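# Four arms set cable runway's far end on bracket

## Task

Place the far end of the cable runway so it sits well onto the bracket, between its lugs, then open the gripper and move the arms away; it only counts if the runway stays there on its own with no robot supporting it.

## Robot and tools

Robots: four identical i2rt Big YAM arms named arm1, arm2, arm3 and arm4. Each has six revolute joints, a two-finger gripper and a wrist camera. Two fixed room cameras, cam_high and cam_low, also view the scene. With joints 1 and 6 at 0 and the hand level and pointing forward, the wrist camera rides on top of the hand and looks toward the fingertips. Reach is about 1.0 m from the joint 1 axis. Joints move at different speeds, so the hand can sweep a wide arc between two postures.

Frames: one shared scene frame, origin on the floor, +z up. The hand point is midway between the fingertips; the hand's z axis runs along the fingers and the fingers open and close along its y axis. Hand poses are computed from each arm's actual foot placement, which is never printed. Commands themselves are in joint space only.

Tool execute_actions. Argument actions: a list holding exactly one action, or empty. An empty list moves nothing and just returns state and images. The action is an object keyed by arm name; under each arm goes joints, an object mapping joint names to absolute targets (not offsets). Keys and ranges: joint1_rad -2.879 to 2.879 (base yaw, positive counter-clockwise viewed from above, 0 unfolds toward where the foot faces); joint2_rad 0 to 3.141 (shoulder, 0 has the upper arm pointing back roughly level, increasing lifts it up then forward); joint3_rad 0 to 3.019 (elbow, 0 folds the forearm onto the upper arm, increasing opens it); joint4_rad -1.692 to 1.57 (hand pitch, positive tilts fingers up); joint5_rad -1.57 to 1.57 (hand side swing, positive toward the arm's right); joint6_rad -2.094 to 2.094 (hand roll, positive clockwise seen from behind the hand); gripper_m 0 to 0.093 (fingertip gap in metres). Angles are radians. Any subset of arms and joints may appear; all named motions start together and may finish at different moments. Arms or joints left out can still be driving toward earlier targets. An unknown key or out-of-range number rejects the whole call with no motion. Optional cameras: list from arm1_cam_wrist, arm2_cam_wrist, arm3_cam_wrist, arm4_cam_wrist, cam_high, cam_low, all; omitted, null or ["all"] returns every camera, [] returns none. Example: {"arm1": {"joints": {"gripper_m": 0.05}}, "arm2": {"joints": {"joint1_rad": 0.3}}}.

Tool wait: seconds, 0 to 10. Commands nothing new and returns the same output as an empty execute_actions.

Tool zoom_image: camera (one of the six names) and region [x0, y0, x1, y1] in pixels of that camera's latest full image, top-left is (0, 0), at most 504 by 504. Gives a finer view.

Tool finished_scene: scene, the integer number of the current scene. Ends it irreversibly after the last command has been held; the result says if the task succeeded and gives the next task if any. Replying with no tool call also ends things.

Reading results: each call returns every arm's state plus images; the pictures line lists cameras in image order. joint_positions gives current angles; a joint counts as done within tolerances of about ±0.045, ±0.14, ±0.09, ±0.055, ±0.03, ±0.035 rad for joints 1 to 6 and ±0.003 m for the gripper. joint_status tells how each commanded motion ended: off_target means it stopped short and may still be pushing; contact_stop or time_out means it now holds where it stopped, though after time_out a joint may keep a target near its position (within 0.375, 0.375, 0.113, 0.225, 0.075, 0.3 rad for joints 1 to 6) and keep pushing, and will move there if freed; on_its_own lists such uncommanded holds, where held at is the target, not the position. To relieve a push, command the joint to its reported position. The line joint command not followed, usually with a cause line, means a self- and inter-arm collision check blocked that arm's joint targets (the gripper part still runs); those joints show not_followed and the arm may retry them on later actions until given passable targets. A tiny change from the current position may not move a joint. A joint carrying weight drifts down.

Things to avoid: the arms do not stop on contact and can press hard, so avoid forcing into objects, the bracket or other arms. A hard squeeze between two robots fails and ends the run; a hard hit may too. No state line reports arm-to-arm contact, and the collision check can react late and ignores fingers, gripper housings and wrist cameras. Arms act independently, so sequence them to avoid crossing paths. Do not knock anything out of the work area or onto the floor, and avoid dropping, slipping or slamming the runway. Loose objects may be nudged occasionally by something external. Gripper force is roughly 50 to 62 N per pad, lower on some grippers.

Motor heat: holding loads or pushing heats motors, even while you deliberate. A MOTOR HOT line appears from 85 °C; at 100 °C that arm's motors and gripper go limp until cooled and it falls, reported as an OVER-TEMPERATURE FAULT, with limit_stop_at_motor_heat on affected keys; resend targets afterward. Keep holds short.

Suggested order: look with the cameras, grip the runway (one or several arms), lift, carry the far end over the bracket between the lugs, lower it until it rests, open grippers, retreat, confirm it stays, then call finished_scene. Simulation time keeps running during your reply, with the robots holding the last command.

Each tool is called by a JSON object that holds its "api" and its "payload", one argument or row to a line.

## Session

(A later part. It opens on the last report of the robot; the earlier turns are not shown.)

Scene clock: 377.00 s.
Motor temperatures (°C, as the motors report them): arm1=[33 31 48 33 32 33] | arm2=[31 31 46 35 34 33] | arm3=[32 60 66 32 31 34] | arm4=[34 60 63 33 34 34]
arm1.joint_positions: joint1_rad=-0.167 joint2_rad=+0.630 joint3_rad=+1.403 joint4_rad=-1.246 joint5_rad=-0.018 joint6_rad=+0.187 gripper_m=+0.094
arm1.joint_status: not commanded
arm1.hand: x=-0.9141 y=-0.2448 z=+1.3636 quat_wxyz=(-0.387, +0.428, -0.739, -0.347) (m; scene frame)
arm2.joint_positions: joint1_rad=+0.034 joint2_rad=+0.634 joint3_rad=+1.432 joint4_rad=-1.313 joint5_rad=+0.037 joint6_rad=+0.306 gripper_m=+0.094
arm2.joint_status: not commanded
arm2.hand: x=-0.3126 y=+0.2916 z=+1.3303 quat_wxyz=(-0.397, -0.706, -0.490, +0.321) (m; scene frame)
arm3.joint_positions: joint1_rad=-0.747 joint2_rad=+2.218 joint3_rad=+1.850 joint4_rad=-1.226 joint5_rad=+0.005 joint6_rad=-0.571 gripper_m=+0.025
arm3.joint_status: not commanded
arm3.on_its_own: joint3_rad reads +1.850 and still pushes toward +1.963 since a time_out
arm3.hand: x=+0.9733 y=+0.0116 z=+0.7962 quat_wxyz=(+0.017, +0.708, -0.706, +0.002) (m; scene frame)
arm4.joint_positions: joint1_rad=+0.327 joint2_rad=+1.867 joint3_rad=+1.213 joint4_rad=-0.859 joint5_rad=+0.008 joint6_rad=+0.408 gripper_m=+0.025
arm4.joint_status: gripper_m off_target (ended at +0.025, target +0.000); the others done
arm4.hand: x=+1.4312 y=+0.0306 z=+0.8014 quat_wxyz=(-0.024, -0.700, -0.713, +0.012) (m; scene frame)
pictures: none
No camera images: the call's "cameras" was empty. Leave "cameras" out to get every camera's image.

{"api": "execute_actions", "payload": {
  "actions": [
    {"arm3": {"joints": {"joint1_rad": -0.745, "joint2_rad": 2.19, "joint3_rad": 1.89, "joint4_rad": -1.20, "joint5_rad": 0, "joint6_rad": -0.56, "gripper_m": 0.0}}, "arm4": {"joints": {"joint1_rad": 0.33, "joint2_rad": 1.87, "joint3_rad": 1.26, "joint4_rad": -0.84, "joint5_rad": 0, "joint6_rad": 0.43, "gripper_m": 0.0}}}
  ],
  "cameras": ["cam_low", "cam_high"]
}}

{"api": "zoom_image", "payload": {
  "camera": "cam_high",
  "region": [350, 110, 470, 230]
}}

{"api": "zoom_image", "payload": {
  "camera": "cam_low",
  "region": [480, 210, 680, 310]
}}

Scene clock: 383.90 s.
Motor temperatures (°C, as the motors report them): arm1=[33 31 48 33 32 33] | arm2=[31 31 46 35 34 33] | arm3=[32 61 68 32 31 34] | arm4=[34 60 62 33 34 34]
arm1.joint_positions: joint1_rad=-0.167 joint2_rad=+0.630 joint3_rad=+1.403 joint4_rad=-1.246 joint5_rad=-0.018 joint6_rad=+0.187 gripper_m=+0.094
arm1.joint_status: not commanded
arm1.hand: x=-0.9141 y=-0.2448 z=+1.3636 quat_wxyz=(-0.387, +0.428, -0.739, -0.347) (m; scene frame)
arm2.joint_positions: joint1_rad=+0.034 joint2_rad=+0.634 joint3_rad=+1.432 joint4_rad=-1.313 joint5_rad=+0.037 joint6_rad=+0.306 gripper_m=+0.094
arm2.joint_status: not commanded
arm2.hand: x=-0.3126 y=+0.2916 z=+1.3303 quat_wxyz=(-0.397, -0.706, -0.490, +0.321) (m; scene frame)
arm3.joint_positions: joint1_rad=-0.747 joint2_rad=+2.248 joint3_rad=+1.850 joint4_rad=-1.210 joint5_rad=-0.001 joint6_rad=-0.575 gripper_m=+0.025
arm3.joint_status: gripper_m off_target (ended at +0.025, target +0.000); the others done
arm3.hand: x=+0.9721 y=+0.0121 z=+0.7770 quat_wxyz=(+0.025, +0.710, -0.704, +0.000) (m; scene frame)
arm4.joint_positions: joint1_rad=+0.327 joint2_rad=+1.923 joint3_rad=+1.213 joint4_rad=-0.842 joint5_rad=+0.008 joint6_rad=+0.405 gripper_m=+0.025
arm4.joint_status: gripper_m off_target (ended at +0.025, target +0.000); the others done
arm4.hand: x=+1.4298 y=+0.0346 z=+0.7742 quat_wxyz=(-0.006, -0.699, -0.715, +0.005) (m; scene frame)
pictures: cam_high, cam_low
Images, in order (width x height): cam_high 896x504, cam_low 896x504.

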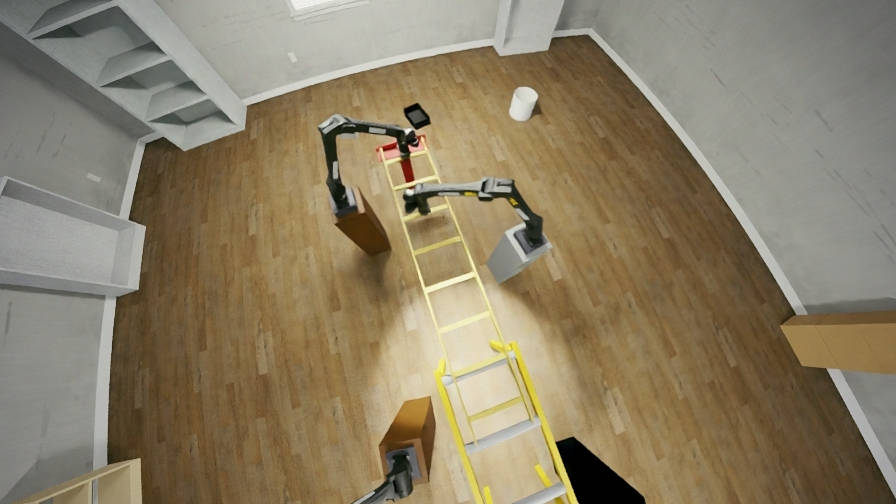

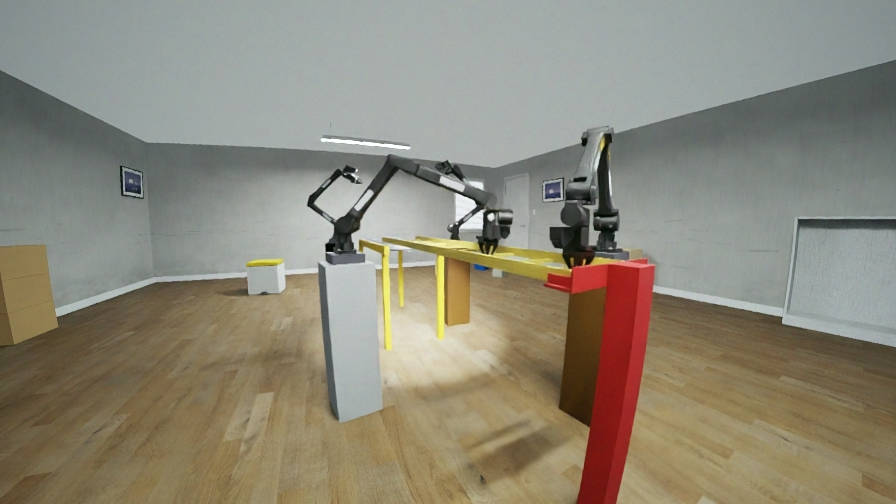

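Region (350, 110, 470, 230) of cam_high's 896x504 image, scaled by 4.200, with more detail than that image has.

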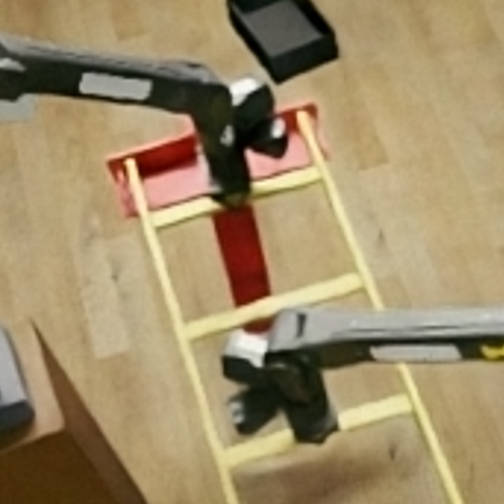

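Region (480, 210, 680, 310) of cam_low's 896x504 image, scaled by 2.520, with more detail than that image has.

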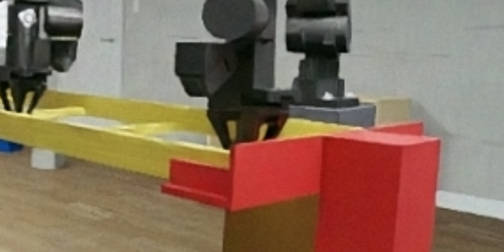

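{"api": "execute_actions", "payload": {
  "actions": [
    {"arm3": {"joints": {"joint2_rad": 2.248, "joint3_rad": 1.85, "gripper_m": 0.07}}, "arm4": {"joints": {"joint2_rad": 1.923, "joint3_rad": 1.213, "gripper_m": 0.06}}}
  ],
  "cameras": []
}}

{"api": "execute_actions", "payload": {
  "actions": [
    {"arm3": {"joints": {"joint2_rad": 1.95, "joint3_rad": 1.85, "joint4_rad": -1.45}}, "arm4": {"joints": {"joint2_rad": 1.55, "joint3_rad": 1.25, "joint4_rad": -1.25}}}
  ],
  "cameras": ["cam_low", "cam_high"]
}}

Scene clock: 394.00 s.
Motor temperatures (°C, as the motors report them): arm1=[33 31 49 33 32 33] | arm2=[31 31 46 35 34 33] | arm3=[32 60 63 32 31 34] | arm4=[34 59 59 33 34 34]
arm1.joint_positions: joint1_rad=-0.167 joint2_rad=+0.630 joint3_rad=+1.403 joint4_rad=-1.246 joint5_rad=-0.018 joint6_rad=+0.187 gripper_m=+0.094
arm1.joint_status: not commanded
arm1.hand: x=-0.9141 y=-0.2448 z=+1.3636 quat_wxyz=(-0.387, +0.428, -0.739, -0.347) (m; scene frame)
arm2.joint_positions: joint1_rad=+0.034 joint2_rad=+0.634 joint3_rad=+1.432 joint4_rad=-1.313 joint5_rad=+0.037 joint6_rad=+0.306 gripper_m=+0.094
arm2.joint_status: not commanded
arm2.hand: x=-0.3126 y=+0.2916 z=+1.3303 quat_wxyz=(-0.397, -0.706, -0.490, +0.321) (m; scene frame)
arm3.joint_positions: joint1_rad=-0.747 joint2_rad=+2.246 joint3_rad=+1.849 joint4_rad=-1.210 joint5_rad=-0.001 joint6_rad=-0.570 gripper_m=+0.070
arm3.joint_status: all done
arm3.hand: x=+0.9721 y=+0.0121 z=+0.7776 quat_wxyz=(+0.024, +0.708, -0.706, +0.000) (m; scene frame)
arm4.joint_positions: joint1_rad=+0.327 joint2_rad=+1.923 joint3_rad=+1.212 joint4_rad=-0.842 joint5_rad=+0.004 joint6_rad=+0.412 gripper_m=+0.060
arm4.joint_status: all done
arm4.hand: x=+1.4300 y=+0.0351 z=+0.7740 quat_wxyz=(-0.006, -0.702, -0.712, +0.003) (m; scene frame)
pictures: none
No camera images: the call's "cameras" was empty. Leave "cameras" out to get every camera's image.

Scene clock: 395.50 s.
Motor temperatures (°C, as the motors report them): arm1=[33 31 49 33 32 33] | arm2=[31 31 46 35 34 33] | arm3=[32 59 62 32 31 34] | arm4=[34 59 58 33 34 34]
arm1.joint_positions: joint1_rad=-0.167 joint2_rad=+0.630 joint3_rad=+1.403 joint4_rad=-1.246 joint5_rad=-0.018 joint6_rad=+0.187 gripper_m=+0.094
arm1.joint_status: not commanded
arm1.hand: x=-0.9141 y=-0.2448 z=+1.3636 quat_wxyz=(-0.387, +0.428, -0.739, -0.347) (m; scene frame)
arm2.joint_positions: joint1_rad=+0.034 joint2_rad=+0.634 joint3_rad=+1.432 joint4_rad=-1.313 joint5_rad=+0.037 joint6_rad=+0.306 gripper_m=+0.094
arm2.joint_status: not commanded
arm2.hand: x=-0.3126 y=+0.2916 z=+1.3303 quat_wxyz=(-0.397, -0.706, -0.490, +0.321) (m; scene frame)
arm3.joint_positions: joint1_rad=-0.747 joint2_rad=+1.952 joint3_rad=+1.840 joint4_rad=-1.440 joint5_rad=-0.001 joint6_rad=-0.570 gripper_m=+0.070
arm3.joint_status: all done
arm3.hand: x=+0.9502 y=-0.0251 z=+0.9563 quat_wxyz=(-0.003, +0.708, -0.706, -0.006) (m; scene frame)
arm4.joint_positions: joint1_rad=+0.327 joint2_rad=+1.536 joint3_rad=+1.217 joint4_rad=-1.233 joint5_rad=+0.002 joint6_rad=+0.414 gripper_m=+0.060
arm4.joint_status: all done
arm4.hand: x=+1.4027 y=+0.0950 z=+0.9522 quat_wxyz=(-0.007, -0.703, -0.711, +0.002) (m; scene frame)
pictures: cam_high, cam_low
Images, in order (width x height): cam_high 896x504, cam_low 896x504.

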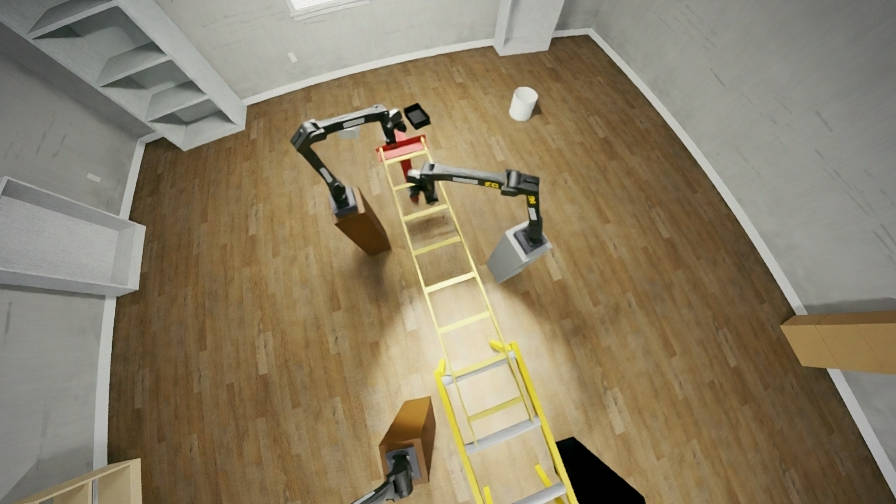

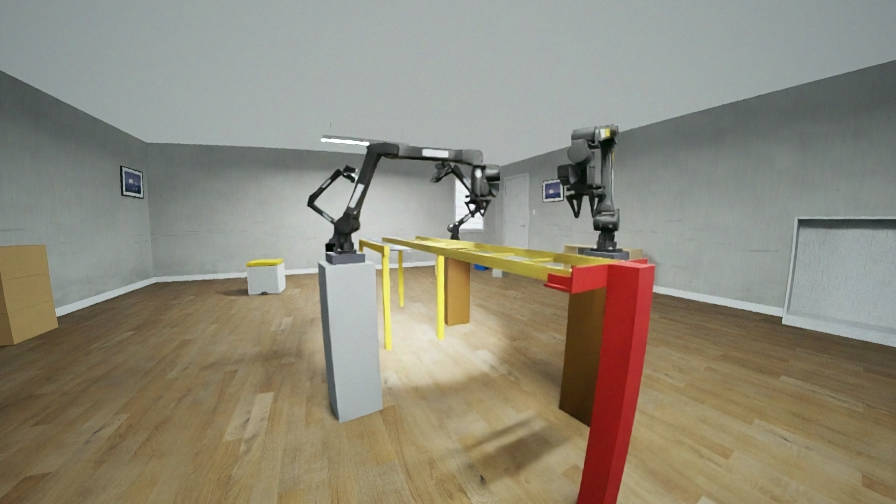

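{"api": "zoom_image", "payload": {
  "camera": "cam_high",
  "region": [350, 110, 470, 230]
}}

Region (350, 110, 470, 230) of cam_high's 896x504 image, scaled by 4.200, with more detail than that image has.

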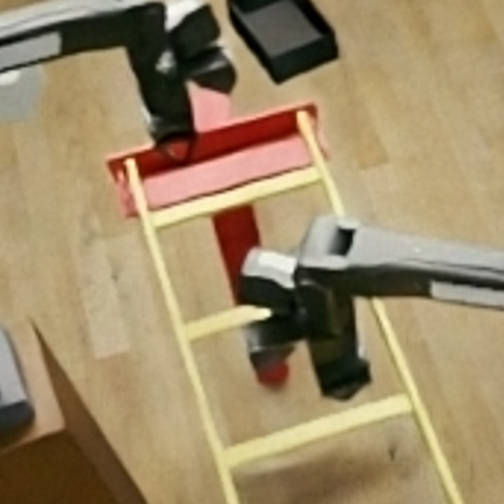

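{"api": "execute_actions", "payload": {
  "actions": [
    {"arm3": {"joints": {"joint2_rad": 1.3, "joint3_rad": 1.4, "joint4_rad": -1.4}}, "arm4": {"joints": {"joint2_rad": 1.1, "joint3_rad": 1.3, "joint4_rad": -1.4}}}
  ],
  "cameras": []
}}

{"api": "finished_scene", "payload": {
  "scene": 1
}}

Scene clock: 403.63 s.
Motor temperatures (°C, as the motors report them): arm1=[33 31 49 33 32 33] | arm2=[31 31 46 35 34 33] | arm3=[32 56 59 32 31 34] | arm4=[34 56 58 33 34 34]
arm1.joint_positions: joint1_rad=-0.167 joint2_rad=+0.630 joint3_rad=+1.403 joint4_rad=-1.246 joint5_rad=-0.018 joint6_rad=+0.187 gripper_m=+0.094
arm1.joint_status: not commanded
arm1.hand: x=-0.9141 y=-0.2448 z=+1.3636 quat_wxyz=(-0.387, +0.428, -0.739, -0.347) (m; scene frame)
arm2.joint_positions: joint1_rad=+0.034 joint2_rad=+0.634 joint3_rad=+1.432 joint4_rad=-1.313 joint5_rad=+0.037 joint6_rad=+0.306 gripper_m=+0.094
arm2.joint_status: not commanded
arm2.hand: x=-0.3126 y=+0.2916 z=+1.3303 quat_wxyz=(-0.397, -0.706, -0.490, +0.321) (m; scene frame)
arm3.joint_positions: joint1_rad=-0.747 joint2_rad=+1.297 joint3_rad=+1.403 joint4_rad=-1.406 joint5_rad=-0.001 joint6_rad=-0.569 gripper_m=+0.070
arm3.joint_status: all done
arm3.hand: x=+0.8558 y=-0.1756 z=+1.1068 quat_wxyz=(-0.125, +0.701, -0.701, -0.033) (m; scene frame)
arm4.joint_positions: joint1_rad=+0.327 joint2_rad=+1.093 joint3_rad=+1.268 joint4_rad=-1.383 joint5_rad=+0.002 joint6_rad=+0.414 gripper_m=+0.060
arm4.joint_status: all done
arm4.hand: x=+1.3726 y=+0.1601 z=+1.1416 quat_wxyz=(-0.167, -0.692, -0.700, +0.063) (m; scene frame)
pictures: none
No camera images: the call's "cameras" was empty. Leave "cameras" out to get every camera's image.

The scene is finished: the task was done.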